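# Wind the green wire onto the reel

## Task

Coil the green wire around the reel, always turning the same way, until only a small total length stays unwound. Wire counts as wound only when it sits between the two flanges, not beyond their rims and not inside the central hole. The reel must end up lying flat and entirely within the painted ring. Neither the reel nor the wire may touch any other object or anything fixed to the table, such as an arm's base. The result must hold on its own, with no help from the robot. Open the grippers, move the arms away, and then declare the run finished yourself, because any other ending counts as a failure.

## Robot and tools

Robot: two six-joint arms named left_arm and right_arm, each with a parallel gripper. The names are labels only. In the shared scene frame, left_arm sits on the +y side. The origin is on the table top midway between the arms, +x points out over the table and +z points up. The bases may be tilted, and they may stand on mounting plates held by a metal frame behind them. Treat the plates and frame as fixed obstacles that count as part of the nearer arm.

execute_actions takes {"actions": [...]}. The list holds at most one item, and it can also be empty.
- An empty list sends nothing and returns the current state.
- A motion item is {"rows": [...], "steps": n}, with n from 1 to 15 and a default of 15. Each step lasts 1/30 s. Each row drives one step, and if there are fewer rows than steps, the last row repeats.
- A wait item is {"steps": n} with n up to 300. It returns after n steps counted from the previous result, and your reply time counts toward those steps.
- The optional "pictures" flag (true/false) controls whether camera images come back. They come back unless you pass false.
- If a call is refused, nothing reaches the robot.

Each row is one flat list of 14 numbers covering both arms, even when only one arm moves. Put left_arm's seven first, then right_arm's seven. For each arm the order is: waist, shoulder, elbow, wrist pitch, wrist yaw, wrist roll, then gripper opening.

The six joint values are absolute target angles in radians, on the same scale the Joint positions line prints. They are not offsets. Stated ranges per arm:
- waist -2.618 to 3.054
- shoulder 0.000 to 3.142
- elbow 0.000 to 3.142
- wrist pitch -1.571 to 1.571
- wrist yaw -1.571 to 1.571
- wrist roll -2.094 to 2.094

The true end of each joint may differ from the stated one by up to 0.036 rad either way. A call is refused if a target is more than 0.036 rad beyond a stated end and also farther out than that joint's last reported angle. A target beyond the real end gets clipped to that end, and a line saying "joint sent to its limit" may appear, possibly about an earlier action. If that line is missing, the joint is not necessarily free to travel farther.

The opening is a number from -1 (closed) to +1 (fully open, about 0.094 m between the pads).

Motion is rate-limited. At every step, each commanded angle stays within a fixed lead of the measured angle: waist 0.202, shoulder 0.258, elbow 0.238, wrist pitch 0.573, wrist yaw and roll 0.522 rad. If the targets would move the gripper more than 70 mm from where it is, all of that arm's targets are scaled back. Large moves therefore take several calls.

The simulation keeps running while you think and write. The arms keep heading for your last row until everything has nearly stopped or a step comes back HELD. After that, only a new action moves them further.

Result lines:
- The state line gives each gripper's end_effector_position in metres and its end_effector_quat_wxyz, both in the scene frame. This point lies between the finger pads, roughly 1 cm behind the tips, and its reading can be off, more so at long reach. The fingers point along the gripper's +z axis and close along its y axis.
- Joint positions and Joint velocities give one block per arm: the six joints (rad, rad/s), then the pad gap (m, m/s).
- grip_measured is the finger opening on the same scale you command. Each gripper's reading has its own fixed error of about 1 mm.
- "joint command not followed" means a clearance check changed or blocked some joint targets. The rest of the row still ran.
- HELD marks steps on which your row, or part of it, was not sent.
- Joint torques follow the Joint positions order without the gripper. They are offset, scaled and noisy, so read them loosely.
- MOTOR HOT appears from 75 °C. At 90 °C that arm pauses for 10 s. At 100 °C the arm goes limp and drops. Holding loads heats the motors, including while you think, so do not hold strain for long.

Gripping: command an opening below grip_measured. About 0.03 below gives a firm hold, less gives a lighter one. Each pad pushes with at most about 50-62 N, less on parts thinner than about 2 mm. First contact can spike harder, so close gently.

zoom_image takes camera (one of cam_head_left, cam_head_right, cam_high, cam_low, cam_left_wrist, cam_right_wrist) and region [x0, y0, x1, y1]. The region is in pixels of that camera's latest 504x504 image, measured from its top-left corner, and can be at most 504 on each side. It returns an enlarged view. Calibration (K, distortion, T_world_to_cam) is supplied per camera and can be slightly off. The wrist camera poses follow the joint readings.

finished_scene takes scene (an integer, the current scene's number). It closes the scene irreversibly and reports whether the goal was met. This is the only valid way to end the scene, and replying without any tool call ends everything. Before calling it, make sure the reel lies flat inside the ring, the wire is clear of other objects and fixed parts, and both grippers are open and away.

Things to avoid:
- knocking anything off the table, which fails the task
- letting the arms collide or press into each other, which can end the scene
- drops, slips, slams and hard shoves

A loose object may occasionally get a brief external push, so re-check positions before finishing.

Each tool is called after "Emit:" as name(argument=value, ...), one argument or row to a line, values as JSON.

## Session

Emit:
execute_actions(
  actions=[],
)

Scene clock: 0.00 s of 4800.00 s.
left_arm: end_effector_position=(+0.0592, +0.0962, +0.2146) grip_measured=+1.000 end_effector_quat_wxyz=(-0.108, -0.053, +0.767, -0.630) | right_arm: end_effector_position=(+0.4006, -0.5752, +0.2301) grip_measured=+1.000 end_effector_quat_wxyz=(+0.008, +0.699, +0.715, -0.015)
Joint positions: left_arm=[-0.461  2.189  0.054  1.455  0.947 -1.219  0.094] | right_arm=[-0.46   2.279  2.106 -1.3    0.204  0.939  0.094]
Joint velocities: left_arm=[ 0.017 -0.007 -0.012  0.007 -0.007  0.022  0.   ] | right_arm=[-0.022 -0.027  0.012 -0.022 -0.066 -0.037  0.   ]
Joint torques (N m, as the arm reports them, + toward a larger angle): no reading
Motor temperatures (°C, as the motors report them): left_arm=[18 21 19 20 18 21] | right_arm=[21 18 18 19 20 19]

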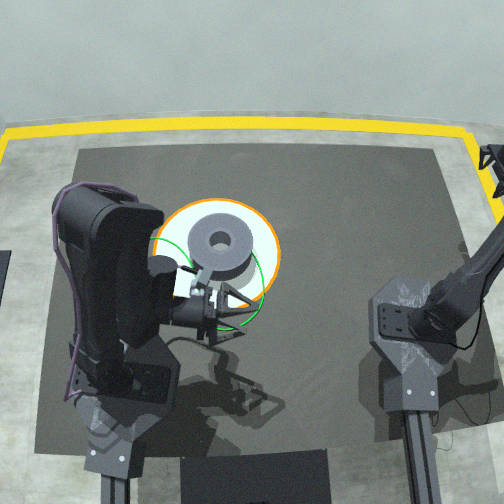

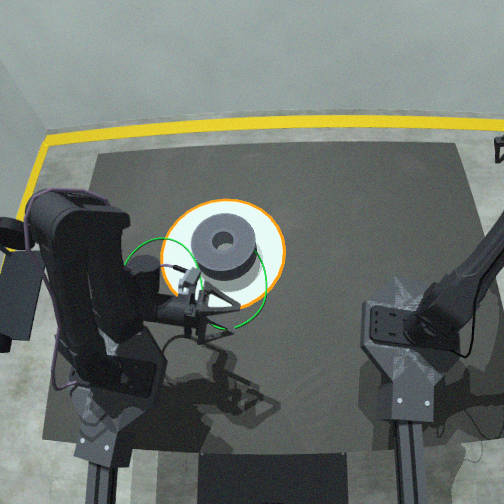

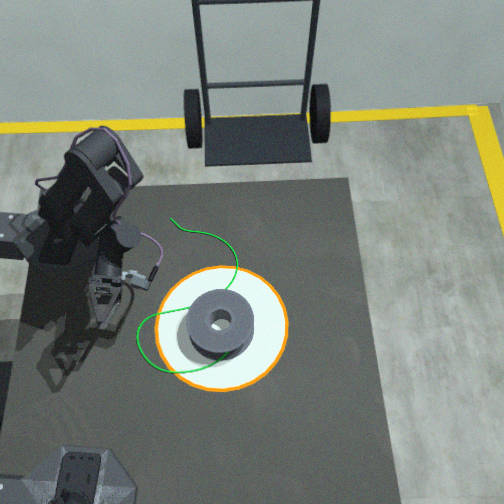

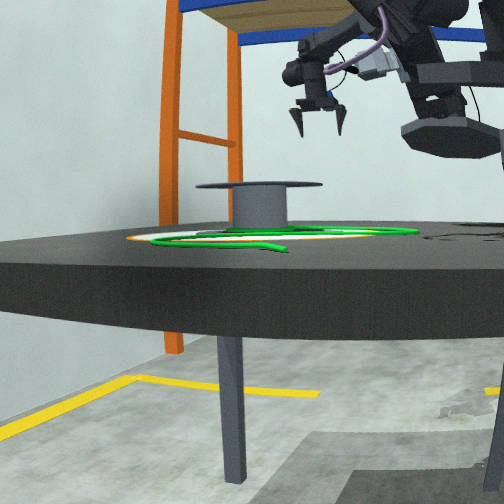

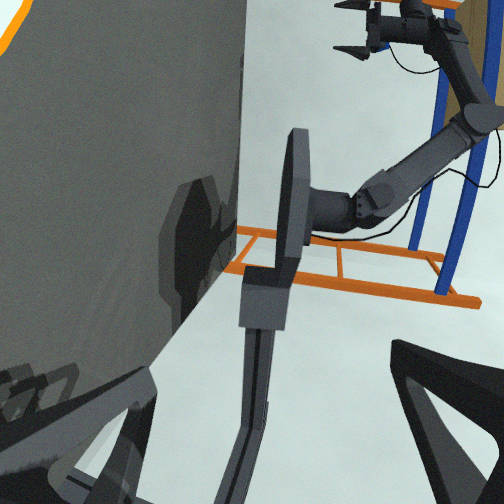

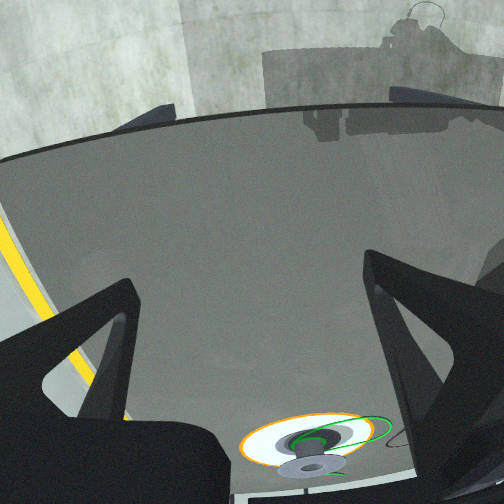

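Emit:
zoom_image(
  camera="cam_high",
  region=[120, 200, 320, 400],
)

Emit:
zoom_image(
  camera="cam_low",
  region=[120, 150, 430, 270],
)

Emit:
zoom_image(
  camera="cam_right_wrist",
  region=[230, 390, 410, 500],
)

Region (120, 200, 320, 400) of cam_high's 504x504 image, scaled by 2.520, with more detail than that image has.

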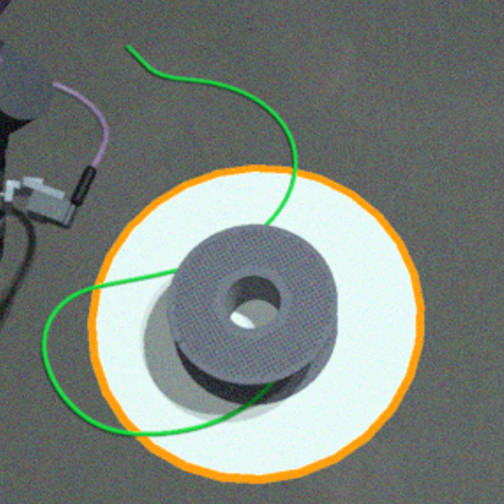

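Region (120, 150, 430, 270) of cam_low's 504x504 image, scaled by 1.626, with more detail than that image has; it fills the top 195 rows of this view, and the rest is white.

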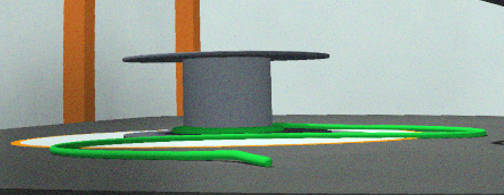

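Region (230, 390, 410, 500) of cam_right_wrist's 504x504 image, scaled by 2.800, with more detail than that image has.

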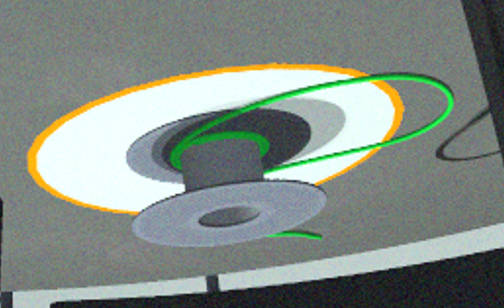

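Emit:
execute_actions(
  actions=[
    {"rows":[[-0.46,1.6,1.0,1.2,0.5,-0.6,1,-0.2,2.0,1.9,-1.3,0.1,0.5,1]],"steps":15},
  ],
  pictures=false,
)

Emit:
execute_actions(
  actions=[
    {"steps":30},
  ],
  pictures=false,
)

Scene clock: 13.93 s of 4800.00 s.
left_arm: end_effector_position=(+0.2619, +0.0654, +0.4764) grip_measured=+1.000 end_effector_quat_wxyz=(+0.472, +0.131, +0.566, -0.663) | right_arm: end_effector_position=(+0.4340, -0.4520, +0.3219) grip_measured=+1.000 end_effector_quat_wxyz=(+0.080, +0.429, +0.898, +0.051)
Joint positions: left_arm=[-0.462  1.67   0.62   1.248  0.586 -0.735  0.094] | right_arm=[-0.186  1.999  1.925 -1.288  0.106  0.537  0.094]
Joint velocities: left_arm=[-0.027 -0.403  1.389 -0.095 -0.227  0.447  0.   ] | right_arm=[-0.237  0.017 -0.105 -0.007 -0.037 -0.183  0.   ]
Joint torques (N m, as the arm reports them, + toward a larger angle): left_arm=[-1.12 -5.85  7.92  1.83 -0.11  0.14] | right_arm=[  1.94 -11.67   4.29   0.55  -0.07  -0.13]
Motor temperatures (°C, as the motors report them): left_arm=[18 21 19 22 18 21] | right_arm=[21 22 19 19 20 19]
Steps of this call (steps 1 to 90: nothing new was sent; then 10.43 s passed at rest; steps 91 to 105: all 15 steps of this action). Readings (joint positions):
91: left_arm=[-0.462 2.169 0.067 1.421 0.917 -1.176] | right_arm=[-0.452 2.263 2.084 -1.287 0.202 0.904]
92: left_arm=[-0.462 2.128 0.097 1.373 0.870 -1.120] | right_arm=[-0.439 2.235 2.042 -1.280 0.196 0.861]
94: left_arm=[-0.462 2.038 0.177 1.327 0.790 -1.018] | right_arm=[-0.385 2.175 1.981 -1.287 0.183 0.786]
98: left_arm=[-0.462 1.869 0.335 1.282 0.686 -0.880] | right_arm=[-0.231 2.059 1.929 -1.288 0.142 0.641]
105: the state above

Scene clock: 14.93 s of 4800.00 s.
left_arm: end_effector_position=(+0.2847, +0.1010, +0.6503) grip_measured=+1.000 end_effector_quat_wxyz=(+0.648, +0.153, +0.400, -0.630) | right_arm: end_effector_position=(+0.4301, -0.4578, +0.3188) grip_measured=+1.000 end_effector_quat_wxyz=(+0.076, +0.425, +0.901, +0.048)
Joint positions: left_arm=[-0.462  1.598  0.987  1.216  0.51  -0.609  0.094] | right_arm=[-0.203  1.999  1.919 -1.289  0.106  0.511  0.094]
Joint velocities: left_arm=[-0.017 -0.017 -0.032 -0.051  0.022  0.022  0.   ] | right_arm=[-0.007 -0.007 -0.027  0.022 -0.007 -0.007  0.   ]
Joint torques (N m, as the arm reports them, + toward a larger angle): left_arm=[-1.11 -4.47  7.71  1.26 -0.24  0.11] | right_arm=[  2.14 -11.63   4.2    0.56  -0.09  -0.13]
Motor temperatures (°C, as the motors report them): left_arm=[18 21 19 22 18 21] | right_arm=[21 22 19 19 20 19]
Steps of this call (steps 1 to 30: the robot went on to your last target). Readings (joint positions):
1: left_arm=[-0.462 1.659 0.670 1.245 0.576 -0.719] | right_arm=[-0.193 1.999 1.922 -1.288 0.106 0.532]
2: left_arm=[-0.462 1.651 0.721 1.241 0.567 -0.705] | right_arm=[-0.199 1.999 1.920 -1.289 0.106 0.528]
4: left_arm=[-0.462 1.641 0.827 1.234 0.552 -0.681] | right_arm=[-0.203 1.999 1.919 -1.289 0.106 0.522]
8: left_arm=[-0.462 1.614 0.976 1.227 0.522 -0.640] | right_arm=[-0.203 1.999 1.919 -1.289 0.106 0.516]
30: the state above
All arms were judged still, so your last target was given up. Only a new action makes them travel on or press farther. Fingers that are still opening or closing keep moving.

Emit:
execute_actions(
  actions=[
    {"rows":[[0,1.8,1.4,-1.17,0,0,-1,0,1.8,1.4,-1.17,0,0,1]],"steps":15},
  ],
  pictures=false,
)

Emit:
execute_actions(
  actions=[
    {"steps":45},
  ],
)

Scene clock: 18.60 s of 4800.00 s.
left_arm: end_effector_position=(+0.5198, +0.2720, +0.5099) grip_measured=-0.990 end_effector_quat_wxyz=(+0.680, -0.006, +0.696, -0.230) | right_arm: end_effector_position=(+0.3539, -0.3307, +0.2655) grip_measured=+1.000 end_effector_quat_wxyz=(-0.014, +0.084, +0.992, +0.091)
Joint positions: left_arm=[-0.051  1.795  1.338  0.456  0.122 -0.143  0.   ] | right_arm=[ 0.001  1.815  1.397 -1.19   0.012  0.034  0.094]
Joint velocities: left_arm=[ 0.857  0.017  0.452 -2.527 -0.696  0.681 -0.   ] | right_arm=[-0.017 -0.012 -0.002  0.007 -0.037 -0.125  0.   ]
Joint torques (N m, as the arm reports them, + toward a larger angle): left_arm=[-3.1  -7.12  9.08  2.03  0.2   0.08] | right_arm=[  1.75 -10.31   5.67   0.52  -0.25  -0.13]
Motor temperatures (°C, as the motors report them): left_arm=[18 21 19 22 18 21] | right_arm=[21 22 19 19 20 19]
Steps of this call (steps 1 to 90: nothing new was sent; then 0.17 s passed at rest; steps 91 to 105: all 15 steps of this action). Readings (joint positions):
91: left_arm=[-0.457 1.604 0.997 1.198 0.493 -0.581] | right_arm=[-0.193 1.982 1.890 -1.262 0.104 0.460]
92: left_arm=[-0.445 1.619 1.022 1.167 0.464 -0.544] | right_arm=[-0.172 1.948 1.830 -1.233 0.099 0.395]
94: left_arm=[-0.402 1.660 1.077 1.093 0.402 -0.469] | right_arm=[-0.095 1.876 1.703 -1.207 0.078 0.278]
98: left_arm=[-0.289 1.742 1.194 0.899 0.286 -0.328] | right_arm=[0.024 1.800 1.458 -1.192 0.021 0.119]
105: the state above

Scene clock: 20.10 s of 4800.00 s.
left_arm: end_effector_position=(+0.2772, +0.3159, +0.2611) grip_measured=-0.990 end_effector_quat_wxyz=(-0.017, +0.061, +0.993, -0.098) | right_arm: end_effector_position=(+0.3544, -0.3307, +0.2655) grip_measured=+1.000 end_effector_quat_wxyz=(-0.012, +0.073, +0.993, +0.092)
Joint positions: left_arm=[ 0.017  1.805  1.371 -1.154  0.005 -0.009  0.   ] | right_arm=[ 0.001  1.815  1.397 -1.188  0.012  0.011  0.094]
Joint velocities: left_arm=[ 0.002 -0.022 -0.017  0.095  0.022 -0.007  0.   ] | right_arm=[ 0.017  0.007 -0.012  0.037 -0.081 -0.051  0.   ]
Joint torques (N m, as the arm reports them, + toward a larger angle): left_arm=[-2.98 -6.83  8.3   0.18  0.05  0.06] | right_arm=[  1.48 -10.47   5.39   0.48  -0.23  -0.14]
Motor temperatures (°C, as the motors report them): left_arm=[18 21 19 22 18 21] | right_arm=[21 22 19 19 20 19]
Steps of this call (steps 1 to 45: the robot went on to your last target). Readings (joint positions):
1: left_arm=[-0.024 1.795 1.351 0.367 0.099 -0.120] | right_arm=[0.001 1.815 1.397 -1.190 0.012 0.029]
2: left_arm=[-0.002 1.795 1.362 0.277 0.078 -0.101] | right_arm=[0.001 1.815 1.397 -1.190 0.012 0.025]
4: left_arm=[0.022 1.795 1.371 0.104 0.047 -0.073] | right_arm=[0.001 1.815 1.397 -1.189 0.012 0.020]
8: left_arm=[0.020 1.799 1.371 -0.242 0.023 -0.041] | right_arm=[0.001 1.815 1.397 -1.188 0.012 0.015]
45: the state above
All arms were judged still, so your last target was given up. Only a new action makes them travel on or press farther. Fingers that are still opening or closing keep moving.
camera_calibration (this result's frames):
cam_left_wrist: T_world_to_cam=[[-0.291893, -0.944334, 0.151764, 0.340976], [-0.901164, 0.324702, 0.287181, 0.11792], [-0.320473, -0.0529385, -0.945777, 0.455946], [0, 0, 0, 1]] pos_world=[0.351912, 0.307844, 0.345611]
cam_right_wrist: T_world_to_cam=[[-0.282335, -0.94162, -0.183408, -0.163229], [-0.801268, 0.126342, 0.584814, 0.186777], [-0.5275, 0.312072, -0.790161, 0.613572], [0, 0, 0, 1]] pos_world=[0.427233, -0.368777, 0.345653]

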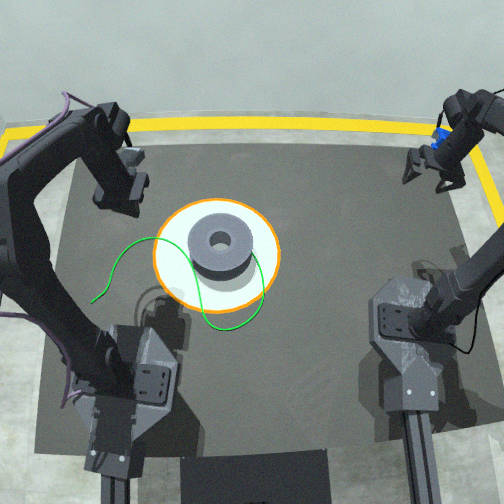

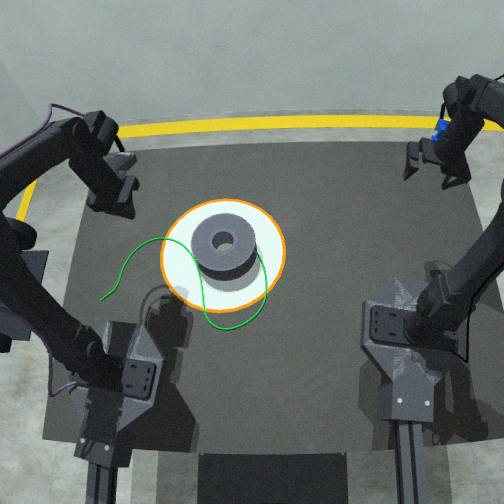

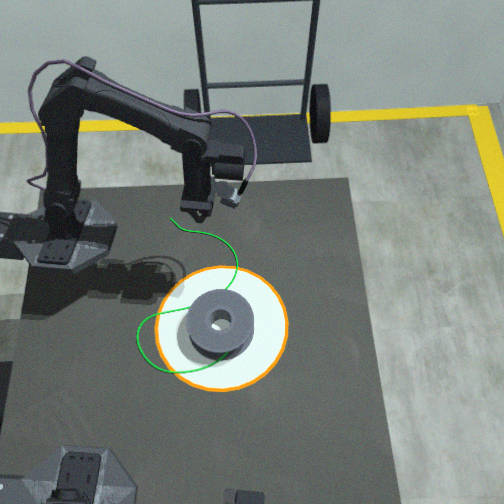

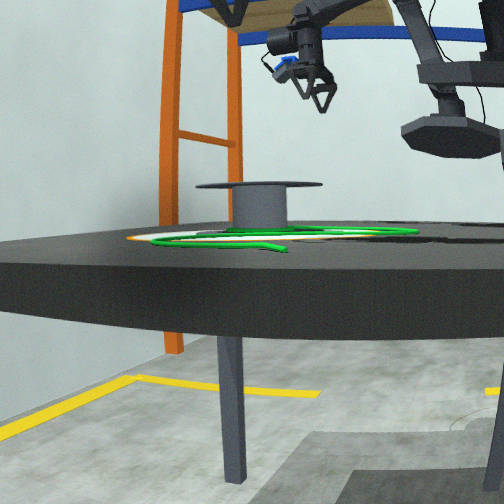

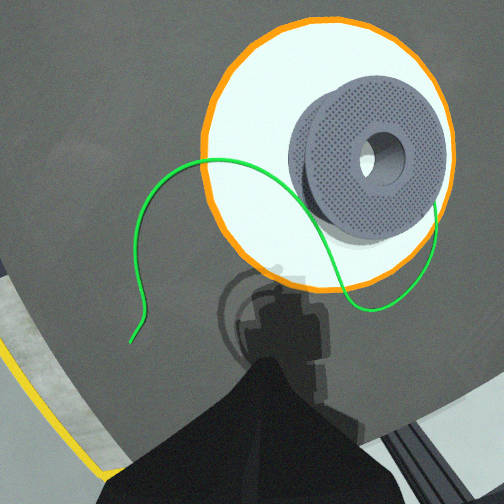

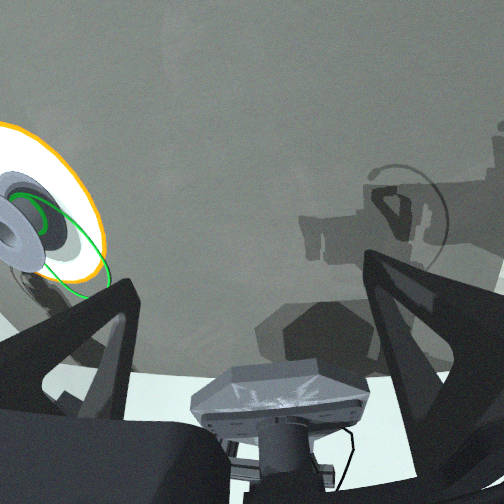

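Emit:
execute_actions(
  actions=[
    {"rows":[[-0.1,1.95,1.45,-1.07,-0.05,0,-1,0,1.8,1.4,-1.17,0,0,1],[-0.1,1.95,1.45,-1.07,-0.05,0,-1,0,1.8,1.4,-1.17,0,0,1],[-0.1,1.95,1.45,-1.07,-0.05,0,-1,0,1.8,1.4,-1.17,0,0,1],[-0.2,2.1,1.5,-0.97,-0.1,0,-1,0,1.8,1.4,-1.17,0,0,1],[-0.2,2.1,1.5,-0.97,-0.1,0,-1,0,1.8,1.4,-1.17,0,0,1],[-0.2,2.1,1.5,-0.97,-0.1,0,-1,0,1.8,1.4,-1.17,0,0,1],[-0.3,2.25,1.54,-0.87,-0.14,0,-1,0,1.8,1.4,-1.17,0,0,1],[-0.3,2.25,1.54,-0.87,-0.14,0,-1,0,1.8,1.4,-1.17,0,0,1],[-0.3,2.25,1.54,-0.87,-0.14,0,-1,0,1.8,1.4,-1.17,0,0,1],[-0.38,2.36,1.56,-0.8,-0.17,0,-1,0,1.8,1.4,-1.17,0,0,1],[-0.38,2.36,1.56,-0.8,-0.17,0,-1,0,1.8,1.4,-1.17,0,0,1],[-0.38,2.36,1.56,-0.8,-0.17,0,-1,0,1.8,1.4,-1.17,0,0,1],[-0.42,2.44,1.57,-0.76,-0.185,0,-1,0,1.8,1.4,-1.17,0,0,1]],"steps":15},
  ],
  pictures=false,
)

Emit:
execute_actions(
  actions=[
    {"steps":20},
  ],
)

Scene clock: 35.93 s of 4800.00 s.
left_arm: end_effector_position=(+0.2878, +0.1446, +0.1034) grip_measured=-0.990 end_effector_quat_wxyz=(-0.043, +0.282, +0.958, -0.005) | right_arm: end_effector_position=(+0.3544, -0.3307, +0.2655) grip_measured=+1.000 end_effector_quat_wxyz=(-0.012, +0.073, +0.993, +0.092)
Joint positions: left_arm=[-0.413  2.437  1.537 -0.829 -0.143 -0.007  0.   ] | right_arm=[ 0.001  1.815  1.397 -1.188  0.012  0.011  0.094]
Joint velocities: left_arm=[-0.569  0.803 -0.002  0.403 -0.125 -0.007 -0.001] | right_arm=[-0.012  0.002 -0.022 -0.007  0.022  0.007  0.   ]
Joint torques (N m, as the arm reports them, + toward a larger angle): left_arm=[ -0.02 -12.89   7.84   0.2   -0.29   0.1 ] | right_arm=[  1.49 -10.43   5.37   0.48  -0.22  -0.13]
Motor temperatures (°C, as the motors report them): left_arm=[18 22 20 21 18 21] | right_arm=[21 22 19 19 20 19]
Steps of this call (steps 1 to 90: nothing new was sent; then 12.33 s passed at rest; steps 91 to 105: all 15 steps of this action). Readings (joint positions):
91: left_arm=[0.008 1.820 1.382 -1.158 -0.006 -0.009] | right_arm=[0.001 1.815 1.397 -1.188 0.012 0.011]
92: left_arm=[-0.011 1.849 1.405 -1.152 -0.020 -0.009] | right_arm=[0.001 1.815 1.397 -1.188 0.012 0.011]
94: left_arm=[-0.066 1.923 1.437 -1.114 -0.037 -0.009] | right_arm=[0.001 1.815 1.397 -1.188 0.012 0.011]
98: left_arm=[-0.201 2.125 1.494 -1.013 -0.080 -0.009] | right_arm=[0.001 1.815 1.397 -1.188 0.012 0.011]
105: the state above

Scene clock: 36.60 s of 4800.00 s.
left_arm: end_effector_position=(+0.2956, +0.1412, +0.0950) grip_measured=-0.990 end_effector_quat_wxyz=(-0.023, +0.285, +0.958, +0.007) | right_arm: end_effector_position=(+0.3544, -0.3307, +0.2655) grip_measured=+1.000 end_effector_quat_wxyz=(-0.012, +0.073, +0.993, +0.092)
Joint positions: left_arm=[-0.421  2.458  1.537 -0.778 -0.176 -0.006  0.   ] | right_arm=[ 0.001  1.815  1.397 -1.188  0.012  0.011  0.094]
Joint velocities: left_arm=[-0.032  0.002 -0.002 -0.081 -0.007 -0.037 -0.001] | right_arm=[ 0.007 -0.012 -0.002  0.081 -0.007 -0.007  0.   ]
Joint torques (N m, as the arm reports them, + toward a larger angle): left_arm=[ -2.09 -10.79   7.82   0.44  -0.08   0.08] | right_arm=[  1.5  -10.43   5.4    0.48  -0.23  -0.12]
Motor temperatures (°C, as the motors report them): left_arm=[18 22 20 21 18 21] | right_arm=[21 22 19 19 20 19]
Steps of this call (steps 1 to 20: the robot went on to your last target). Readings (joint positions):
1: left_arm=[-0.428 2.459 1.537 -0.818 -0.146 -0.007] | right_arm=[0.001 1.815 1.397 -1.188 0.012 0.011]
2: left_arm=[-0.437 2.473 1.537 -0.813 -0.148 -0.006] | right_arm=[0.001 1.815 1.397 -1.188 0.012 0.011]
4: left_arm=[-0.439 2.478 1.537 -0.806 -0.154 -0.006] | right_arm=[0.001 1.815 1.397 -1.188 0.012 0.011]
8: left_arm=[-0.425 2.463 1.537 -0.787 -0.168 -0.006] | right_arm=[0.001 1.815 1.397 -1.188 0.012 0.011]
20: the state above
camera_calibration (this result's frames):
cam_left_wrist: T_world_to_cam=[[-0.685642, -0.726927, -0.0383651, 0.310278], [-0.69119, 0.63359, 0.347592, 0.127561], [-0.228366, 0.264841, -0.936861, 0.222501], [0, 0, 0, 1]] pos_world=[0.351721, 0.0858009, 0.176017]
cam_right_wrist: T_world_to_cam=[[-0.282335, -0.94162, -0.183408, -0.163229], [-0.801268, 0.126342, 0.584814, 0.186777], [-0.5275, 0.312072, -0.790161, 0.613572], [0, 0, 0, 1]] pos_world=[0.427233, -0.368777, 0.345653]

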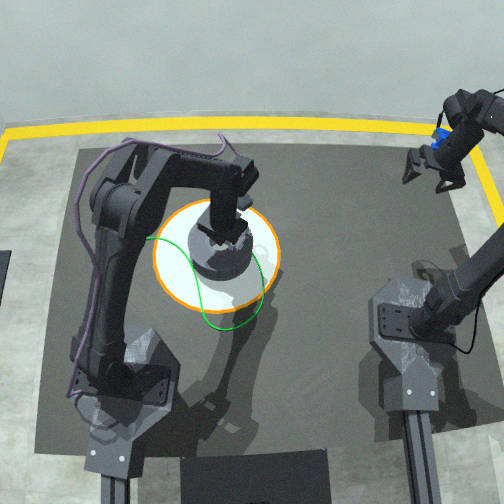

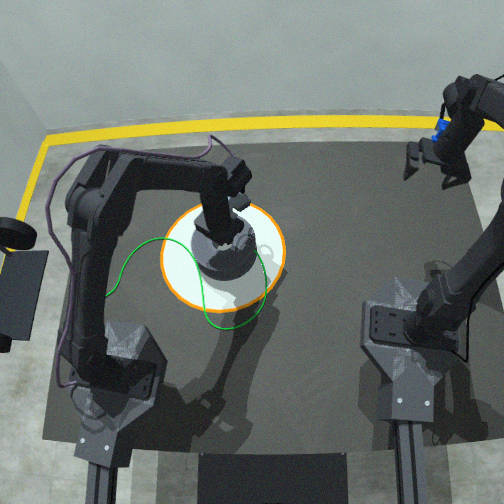

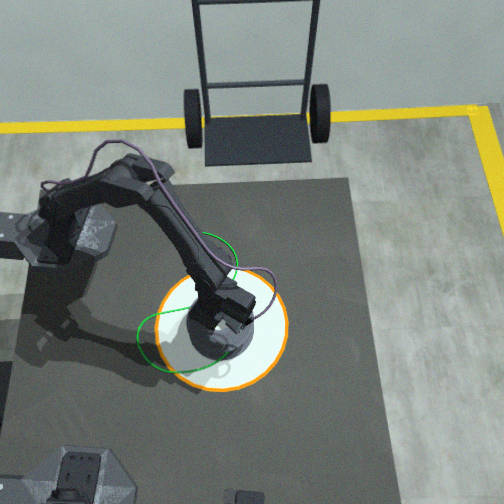

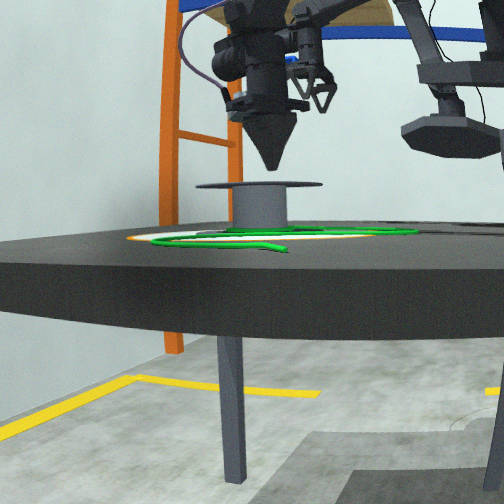

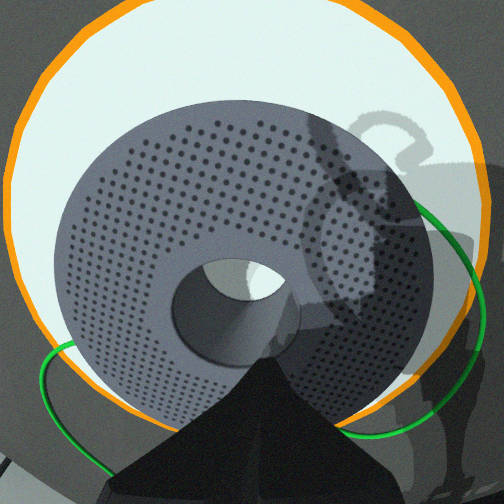

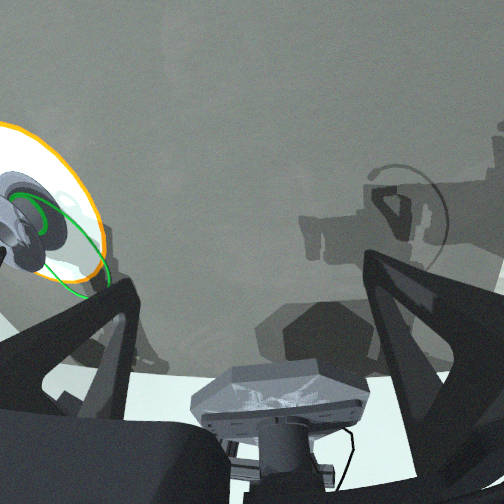

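Emit:
execute_actions(
  actions=[
    {"rows":[[-0.39,2.45,1.585,-0.715,-0.19,2.05,-1,0,1.8,1.4,-1.17,0,0,1]],"steps":15},
  ],
  pictures=false,
)

Emit:
execute_actions(
  actions=[
    {"steps":30},
  ],
  pictures=false,
)

Scene clock: 42.13 s of 4800.00 s.
left_arm: end_effector_position=(+0.3205, +0.1437, +0.0971) grip_measured=-0.990 end_effector_quat_wxyz=(+0.006, +0.837, +0.548, +0.007) | right_arm: end_effector_position=(+0.3544, -0.3307, +0.2655) grip_measured=+1.000 end_effector_quat_wxyz=(-0.012, +0.073, +0.993, +0.092)
Joint positions: left_arm=[-0.389  2.458  1.56  -0.73  -0.186  1.443  0.   ] | right_arm=[ 0.001  1.815  1.397 -1.188  0.012  0.011  0.094]
Joint velocities: left_arm=[ 0.002 -0.017 -0.002  0.022 -0.066  2.806  0.   ] | right_arm=[-0.012 -0.012 -0.017 -0.051  0.022 -0.11   0.   ]
Joint torques (N m, as the arm reports them, + toward a larger angle): left_arm=[ -2.3  -10.41   7.39   0.62  -0.14   0.04] | right_arm=[  1.49 -10.41   5.37   0.48  -0.22  -0.12]
Motor temperatures (°C, as the motors report them): left_arm=[18 23 20 21 18 21] | right_arm=[21 22 19 19 20 19]
Steps of this call (steps 1 to 15: the robot went on to your last target; steps 16 to 90: nothing new was sent; then 2.03 s passed at rest; steps 91 to 105: all 15 steps of this action). Readings (joint positions):
91: left_arm=[-0.419 2.458 1.539 -0.776 -0.177 0.068] | right_arm=[0.001 1.815 1.397 -1.188 0.012 0.011]
92: left_arm=[-0.416 2.458 1.542 -0.769 -0.177 0.168] | right_arm=[0.001 1.815 1.397 -1.188 0.012 0.011]
94: left_arm=[-0.405 2.458 1.552 -0.756 -0.179 0.364] | right_arm=[0.001 1.815 1.397 -1.188 0.012 0.011]
98: left_arm=[-0.390 2.458 1.560 -0.736 -0.184 0.756] | right_arm=[0.001 1.815 1.397 -1.188 0.012 0.011]
105: the state above

Scene clock: 43.13 s of 4800.00 s.
left_arm: end_effector_position=(+0.3217, +0.1430, +0.0971) grip_measured=-0.990 end_effector_quat_wxyz=(+0.005, +0.961, +0.277, +0.010) | right_arm: end_effector_position=(+0.3544, -0.3307, +0.2655) grip_measured=+1.000 end_effector_quat_wxyz=(-0.012, +0.073, +0.993, +0.092)
Joint positions: left_arm=[-0.389  2.458  1.56  -0.724 -0.186  2.042  0.   ] | right_arm=[ 0.001  1.815  1.397 -1.188  0.012  0.011  0.094]
Joint velocities: left_arm=[-0.012  0.007  0.007 -0.037  0.051 -0.022  0.   ] | right_arm=[ 0.002  0.012 -0.012 -0.007  0.007  0.007  0.   ]
Joint torques (N m, as the arm reports them, + toward a larger angle): left_arm=[ -2.22 -10.36   7.42   0.53  -0.11   0.09] | right_arm=[  1.51 -10.43   5.36   0.49  -0.23  -0.13]
Motor temperatures (°C, as the motors report them): left_arm=[18 23 20 21 18 21] | right_arm=[21 22 19 19 20 19]
Steps of this call (steps 1 to 30: the robot went on to your last target). Readings (joint positions):
1: left_arm=[-0.389 2.458 1.560 -0.729 -0.186 1.542] | right_arm=[0.001 1.815 1.397 -1.188 0.012 0.011]
2: left_arm=[-0.389 2.458 1.560 -0.729 -0.186 1.638] | right_arm=[0.001 1.815 1.397 -1.188 0.012 0.011]
4: left_arm=[-0.389 2.458 1.560 -0.728 -0.186 1.785] | right_arm=[0.001 1.815 1.397 -1.188 0.012 0.011]
8: left_arm=[-0.389 2.458 1.560 -0.727 -0.186 1.938] | right_arm=[0.001 1.815 1.397 -1.188 0.012 0.011]
30: the state above

Emit:
execute_actions(
  actions=[
    {"rows":[[-0.39,2.46,1.575,-0.715,-0.19,2.05,-1,0,1.8,1.4,-1.17,0,0,1],[-0.39,2.47,1.565,-0.71,-0.19,2.05,-1,0,1.8,1.4,-1.17,0,0,1],[-0.39,2.48,1.56,-0.70,-0.19,2.05,-1,0,1.8,1.4,-1.17,0,0,1],[-0.39,2.49,1.555,-0.685,-0.19,2.05,-1,0,1.8,1.4,-1.17,0,0,1],[-0.39,2.50,1.55,-0.67,-0.19,2.05,-1,0,1.8,1.4,-1.17,0,0,1],[-0.39,2.51,1.55,-0.655,-0.19,2.05,-1,0,1.8,1.4,-1.17,0,0,1],[-0.388,2.52,1.55,-0.64,-0.19,2.05,-1,0,1.8,1.4,-1.17,0,0,1],[-0.386,2.53,1.55,-0.63,-0.19,2.05,-1,0,1.8,1.4,-1.17,0,0,1],[-0.384,2.54,1.55,-0.615,-0.19,2.05,-1,0,1.8,1.4,-1.17,0,0,1],[-0.382,2.55,1.55,-0.605,-0.19,2.05,-1,0,1.8,1.4,-1.17,0,0,1]],"steps":15},
  ],
  pictures=false,
)

Emit:
execute_actions(
  actions=[
    {"steps":15},
  ],
)

Scene clock: 46.13 s of 4800.00 s.
left_arm: end_effector_position=(+0.3178, +0.1368, +0.0566) grip_measured=-0.990 end_effector_quat_wxyz=(+0.002, +0.961, +0.276, +0.007) | right_arm: end_effector_position=(+0.3544, -0.3307, +0.2655) grip_measured=+1.000 end_effector_quat_wxyz=(-0.012, +0.073, +0.993, +0.092)
Joint positions: left_arm=[-0.389  2.56   1.56  -0.632 -0.186  2.043  0.   ] | right_arm=[ 0.001  1.815  1.397 -1.188  0.012  0.011  0.094]
Joint velocities: left_arm=[ 0.032  0.007 -0.002 -0.007 -0.022 -0.022 -0.001] | right_arm=[-0.007 -0.002  0.012  0.037  0.007 -0.037  0.   ]
Joint torques (N m, as the arm reports them, + toward a larger angle): left_arm=[ -1.81 -10.77   4.12   0.68  -0.08   0.1 ] | right_arm=[  1.5  -10.44   5.39   0.48  -0.23  -0.12]
Motor temperatures (°C, as the motors report them): left_arm=[18 24 20 21 18 21] | right_arm=[21 22 19 19 20 19]
Steps of this call (steps 1 to 15: the robot went on to your last target; steps 16 to 75: nothing new was sent; steps 76 to 90: all 15 steps of this action). Readings (joint positions):
76: left_arm=[-0.389 2.458 1.560 -0.724 -0.186 2.043] | right_arm=[0.001 1.815 1.397 -1.188 0.012 0.011]
77: left_arm=[-0.389 2.459 1.560 -0.724 -0.186 2.043] | right_arm=[0.001 1.815 1.397 -1.188 0.012 0.011]
79: left_arm=[-0.389 2.465 1.560 -0.717 -0.186 2.043] | right_arm=[0.001 1.815 1.397 -1.188 0.012 0.011]
83: left_arm=[-0.389 2.500 1.560 -0.680 -0.186 2.043] | right_arm=[0.001 1.815 1.397 -1.188 0.012 0.011]
90: the state above

Scene clock: 46.63 s of 4800.00 s.
left_arm: end_effector_position=(+0.3214, +0.1347, +0.0567) grip_measured=-0.990 end_effector_quat_wxyz=(+0.008, +0.961, +0.277, +0.013) | right_arm: end_effector_position=(+0.3544, -0.3307, +0.2655) grip_measured=+1.000 end_effector_quat_wxyz=(-0.012, +0.073, +0.993, +0.092)
Joint positions: left_arm=[-0.389  2.56   1.56  -0.615 -0.186  2.043  0.   ] | right_arm=[ 0.001  1.815  1.397 -1.188  0.012  0.011  0.094]
Joint velocities: left_arm=[-0.012  0.007 -0.002  0.051 -0.007 -0.051  0.001] | right_arm=[ 0.002  0.007 -0.017 -0.007 -0.037  0.037  0.   ]
Joint torques (N m, as the arm reports them, + toward a larger angle): left_arm=[ -1.61 -10.63   4.18   0.53  -0.02   0.07] | right_arm=[  1.47 -10.44   5.4    0.48  -0.22  -0.13]
Motor temperatures (°C, as the motors report them): left_arm=[18 24 20 21 18 21] | right_arm=[21 22 19 19 20 19]
Steps of this call (steps 1 to 15: the robot went on to your last target). Readings (joint positions):
1: left_arm=[-0.389 2.560 1.560 -0.629 -0.186 2.043] | right_arm=[0.001 1.815 1.397 -1.188 0.012 0.011]
2: left_arm=[-0.389 2.560 1.560 -0.626 -0.186 2.043] | right_arm=[0.001 1.815 1.397 -1.188 0.012 0.011]
4: left_arm=[-0.389 2.560 1.560 -0.620 -0.186 2.043] | right_arm=[0.001 1.815 1.397 -1.188 0.012 0.011]
8: left_arm=[-0.389 2.560 1.560 -0.616 -0.186 2.043] | right_arm=[0.001 1.815 1.397 -1.188 0.012 0.011]
15: the state above
camera_calibration (this result's frames):
cam_left_wrist: T_world_to_cam=[[-0.374253, 0.925014, -0.0654467, 0.00077652], [0.868646, 0.374403, 0.324463, -0.30235], [0.324637, 0.0645812, -0.943631, 0.0438645], [0, 0, 0, 1]] pos_world=[0.248686, 0.10965, 0.139544]
cam_right_wrist: T_world_to_cam=[[-0.282335, -0.94162, -0.183408, -0.163229], [-0.801268, 0.126342, 0.584814, 0.186777], [-0.5275, 0.312072, -0.790161, 0.613572], [0, 0, 0, 1]] pos_world=[0.427233, -0.368777, 0.345653]

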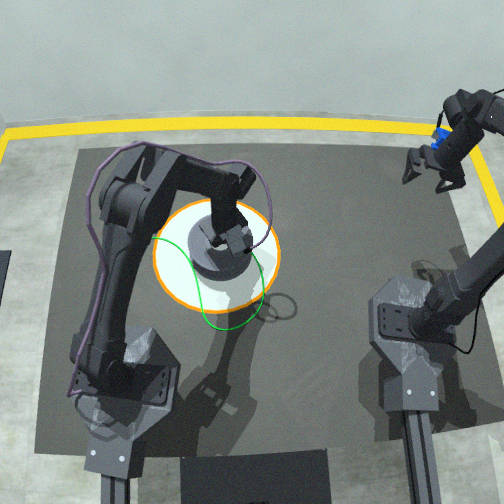

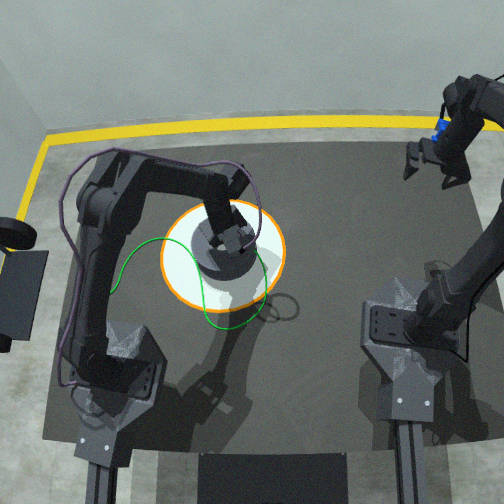

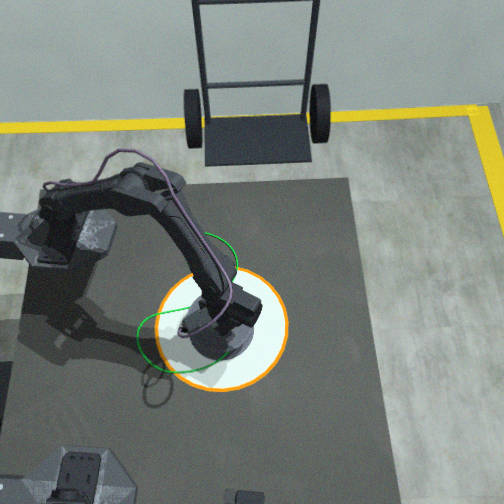

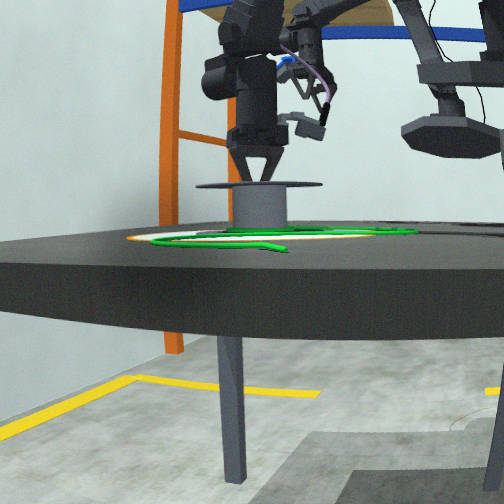

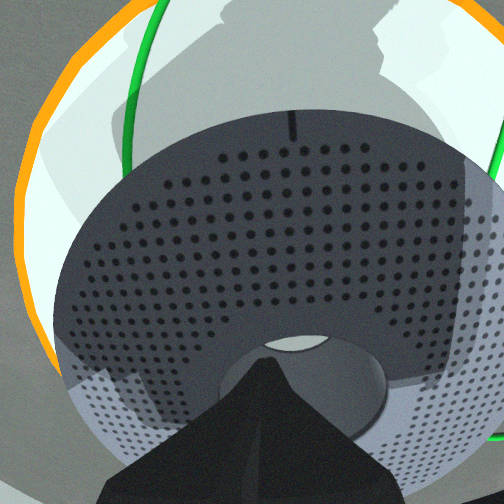

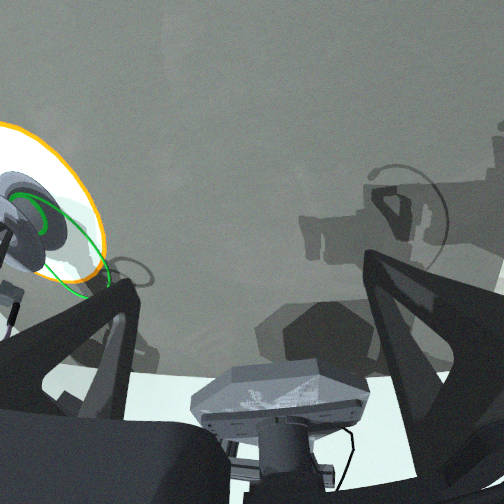

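Elbow friction; command lower.

Emit:
execute_actions(
  actions=[
    {"rows":[[-0.375,2.55,1.525,-0.61,-0.19,2.05,-1,0,1.8,1.4,-1.17,0,0,1]],"steps":15},
  ],
  pictures=false,
)

Emit:
execute_actions(
  actions=[
    {"rows":[[-0.375,2.55,1.525,-0.61,-0.19,2.05,-0.6,0,1.8,1.4,-1.17,0,0,1]],"steps":15},
  ],
)

Scene clock: 48.53 s of 4800.00 s.
left_arm: end_effector_position=(+0.3164, +0.1415, +0.0520) grip_measured=-0.990 end_effector_quat_wxyz=(+0.001, +0.960, +0.280, +0.006) | right_arm: end_effector_position=(+0.3544, -0.3307, +0.2655) grip_measured=+1.000 end_effector_quat_wxyz=(-0.012, +0.073, +0.993, +0.092)
Joint positions: left_arm=[-0.379  2.56   1.54  -0.612 -0.186  2.043  0.   ] | right_arm=[ 0.001  1.815  1.397 -1.188  0.012  0.011  0.094]
Joint velocities: left_arm=[-0.002  0.007  0.012 -0.051  0.007 -0.007 -0.   ] | right_arm=[-0.017 -0.012  0.007  0.051 -0.007  0.007  0.   ]
Joint torques (N m, as the arm reports them, + toward a larger angle): left_arm=[ -1.92 -10.72   3.56   0.45  -0.1    0.07] | right_arm=[  1.52 -10.43   5.4    0.49  -0.23  -0.13]
Motor temperatures (°C, as the motors report them): left_arm=[18 24 20 21 18 21] | right_arm=[21 22 19 19 20 19]
Steps of this call (steps 1 to 15: the robot went on to your last target; steps 16 to 42: nothing new was sent; steps 43 to 57: all 15 steps of this action). Readings (joint positions):
43: left_arm=[-0.388 2.560 1.557 -0.612 -0.186 2.043] | right_arm=[0.001 1.815 1.397 -1.188 0.012 0.011]
44: left_arm=[-0.387 2.560 1.554 -0.612 -0.186 2.043] | right_arm=[0.001 1.815 1.397 -1.188 0.012 0.011]
46: left_arm=[-0.384 2.560 1.545 -0.612 -0.186 2.043] | right_arm=[0.001 1.815 1.397 -1.188 0.012 0.011]
50: left_arm=[-0.379 2.560 1.540 -0.612 -0.186 2.043] | right_arm=[0.001 1.815 1.397 -1.188 0.012 0.011]
57: the state above

Scene clock: 49.03 s of 4800.00 s.
left_arm: end_effector_position=(+0.3164, +0.1415, +0.0520) grip_measured=-0.602 end_effector_quat_wxyz=(+0.001, +0.960, +0.280, +0.006) | right_arm: end_effector_position=(+0.3544, -0.3307, +0.2655) grip_measured=+1.000 end_effector_quat_wxyz=(-0.012, +0.073, +0.993, +0.092)
Joint positions: left_arm=[-0.379  2.56   1.54  -0.612 -0.186  2.043  0.019] | right_arm=[ 0.001  1.815  1.397 -1.188  0.012  0.011  0.094]
Joint velocities: left_arm=[ 0.017  0.002  0.012 -0.007 -0.022 -0.139 -0.001] | right_arm=[-0.002 -0.007  0.002 -0.051  0.066  0.007  0.   ]
Joint torques (N m, as the arm reports them, + toward a larger angle): left_arm=[ -1.76 -10.46   3.65   0.46  -0.02   0.05] | right_arm=[  1.52 -10.44   5.38   0.47  -0.23  -0.13]
Motor temperatures (°C, as the motors report them): left_arm=[18 24 20 21 18 21] | right_arm=[21 22 19 19 20 19]
Steps of this call (steps 1 to 15: all 15 steps of this action). Readings (joint positions):
1: left_arm=[-0.379 2.560 1.540 -0.612 -0.186 2.043] | right_arm=[0.001 1.815 1.397 -1.188 0.012 0.011]
2: left_arm=[-0.379 2.560 1.540 -0.612 -0.187 2.043] | right_arm=[0.001 1.815 1.397 -1.188 0.012 0.011]
4: left_arm=[-0.379 2.560 1.540 -0.612 -0.186 2.043] | right_arm=[0.001 1.815 1.397 -1.188 0.012 0.011]
8: left_arm=[-0.379 2.560 1.540 -0.612 -0.187 2.043] | right_arm=[0.001 1.815 1.397 -1.188 0.012 0.011]
15: the state above
camera_calibration (this result's frames):
cam_left_wrist: T_world_to_cam=[[-0.381024, 0.923158, -0.0509989, -0.00607092], [0.871511, 0.377029, 0.313556, -0.299711], [0.30869, 0.0750262, -0.948199, 0.0444598], [0, 0, 0, 1]] pos_world=[0.245164, 0.115269, 0.135823]
cam_right_wrist: T_world_to_cam=[[-0.282335, -0.94162, -0.183408, -0.163229], [-0.801268, 0.126342, 0.584814, 0.186777], [-0.5275, 0.312072, -0.790161, 0.613572], [0, 0, 0, 1]] pos_world=[0.427233, -0.368777, 0.345653]

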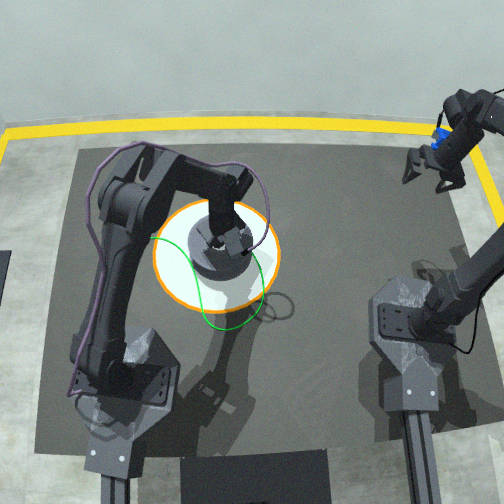

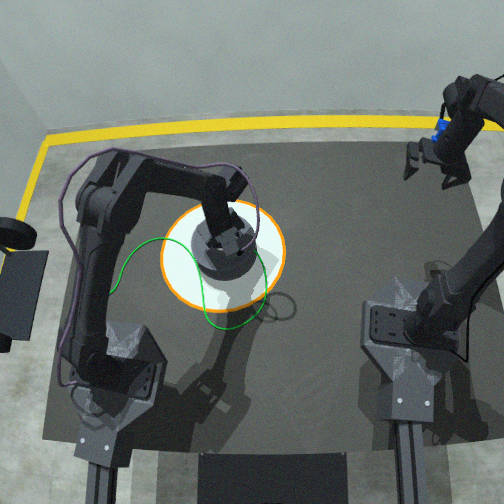

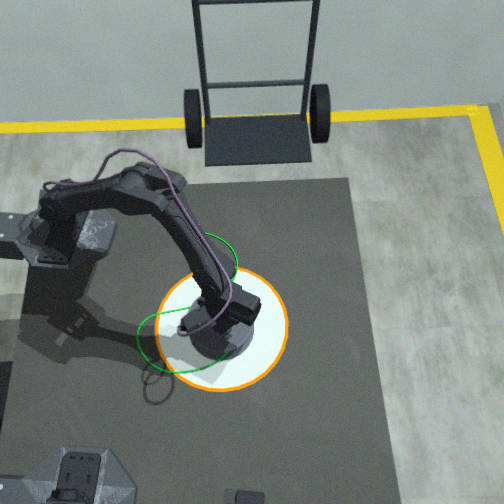

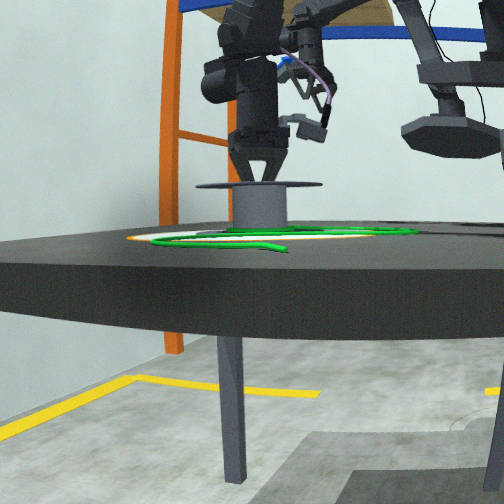

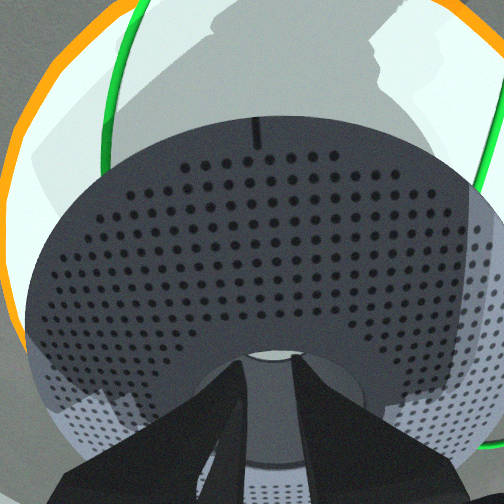

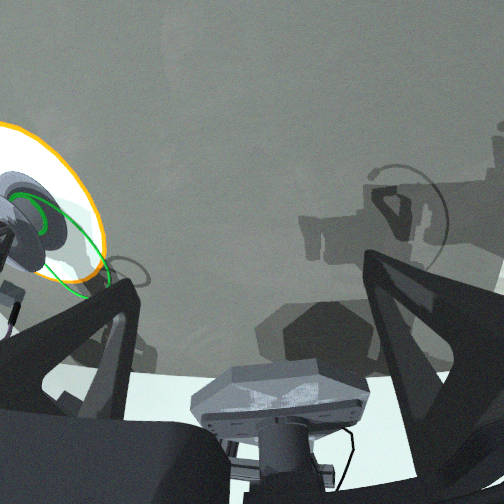

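Emit:
execute_actions(
  actions=[
    {"rows":[[-0.375,2.55,1.525,-0.61,-0.19,2.05,-0.52,0,1.8,1.4,-1.17,0,0,1]],"steps":10},
  ],
  pictures=false,
)

Scene clock: 50.57 s of 4800.00 s.
left_arm: end_effector_position=(+0.3164, +0.1415, +0.0520) grip_measured=-0.522 end_effector_quat_wxyz=(+0.001, +0.960, +0.280, +0.006) | right_arm: end_effector_position=(+0.3544, -0.3307, +0.2655) grip_measured=+1.000 end_effector_quat_wxyz=(-0.012, +0.073, +0.993, +0.092)
Joint positions: left_arm=[-0.379  2.56   1.54  -0.612 -0.187  2.043  0.022] | right_arm=[ 0.001  1.815  1.397 -1.188  0.012  0.011  0.094]
Joint velocities: left_arm=[ 0.017  0.002  0.002 -0.022  0.007  0.037 -0.   ] | right_arm=[-0.002 -0.012  0.002 -0.022 -0.022 -0.051  0.   ]
Joint torques (N m, as the arm reports them, + toward a larger angle): left_arm=[ -1.78 -10.56   3.63   0.47  -0.11   0.08] | right_arm=[  1.48 -10.45   5.37   0.48  -0.22  -0.13]
Motor temperatures (°C, as the motors report them): left_arm=[18 24 20 21 18 21] | right_arm=[21 22 19 19 20 19]
Steps of this call (steps 1 to 15: the robot went on to your last target; steps 16 to 36: nothing new was sent; steps 37 to 46: all 10 steps of this action). Readings (joint positions):
37: left_arm=[-0.379 2.560 1.540 -0.612 -0.187 2.043] | right_arm=[0.001 1.815 1.397 -1.188 0.012 0.011]
38: left_arm=[-0.379 2.560 1.540 -0.612 -0.187 2.043] | right_arm=[0.001 1.815 1.397 -1.188 0.012 0.011]
40: left_arm=[-0.379 2.560 1.540 -0.612 -0.187 2.043] | right_arm=[0.001 1.815 1.397 -1.188 0.012 0.011]
44: left_arm=[-0.379 2.560 1.540 -0.612 -0.187 2.043] | right_arm=[0.001 1.815 1.397 -1.188 0.012 0.011]
46: the state above

Emit:
execute_actions(
  actions=[
    {"rows":[[-0.375,2.55,1.525,-0.61,-0.19,2.05,-0.44,0,1.8,1.4,-1.17,0,0,1]],"steps":10},
  ],
  pictures=false,
)

Scene clock: 52.67 s of 4800.00 s.
left_arm: end_effector_position=(+0.3164, +0.1416, +0.0520) grip_measured=-0.442 end_effector_quat_wxyz=(+0.001, +0.960, +0.280, +0.006) | right_arm: end_effector_position=(+0.3544, -0.3307, +0.2655) grip_measured=+1.000 end_effector_quat_wxyz=(-0.012, +0.073, +0.993, +0.092)
Joint positions: left_arm=[-0.379  2.56   1.54  -0.612 -0.187  2.043  0.026] | right_arm=[ 0.001  1.815  1.397 -1.188  0.012  0.011  0.094]
Joint velocities: left_arm=[ 0.002  0.012 -0.002 -0.007 -0.022 -0.051 -0.   ] | right_arm=[ 0.007 -0.007 -0.002  0.066 -0.066  0.037  0.   ]
Joint torques (N m, as the arm reports them, + toward a larger angle): left_arm=[ -2.05 -10.61   3.67   0.46  -0.03   0.08] | right_arm=[  1.5  -10.44   5.4    0.49  -0.23  -0.13]
Motor temperatures (°C, as the motors report them): left_arm=[18 24 20 21 18 21] | right_arm=[21 22 19 19 20 19]
Steps of this call (steps 1 to 15: the robot went on to your last target; steps 16 to 53: nothing new was sent; steps 54 to 63: all 10 steps of this action). Readings (joint positions):
54: left_arm=[-0.379 2.560 1.540 -0.612 -0.187 2.043] | right_arm=[0.001 1.815 1.397 -1.188 0.012 0.011]
55: left_arm=[-0.379 2.560 1.540 -0.612 -0.187 2.043] | right_arm=[0.001 1.815 1.397 -1.188 0.012 0.011]
57: left_arm=[-0.379 2.560 1.540 -0.612 -0.187 2.043] | right_arm=[0.001 1.815 1.397 -1.188 0.012 0.011]
61: left_arm=[-0.379 2.560 1.540 -0.612 -0.187 2.043] | right_arm=[0.001 1.815 1.397 -1.188 0.012 0.011]
63: the state above


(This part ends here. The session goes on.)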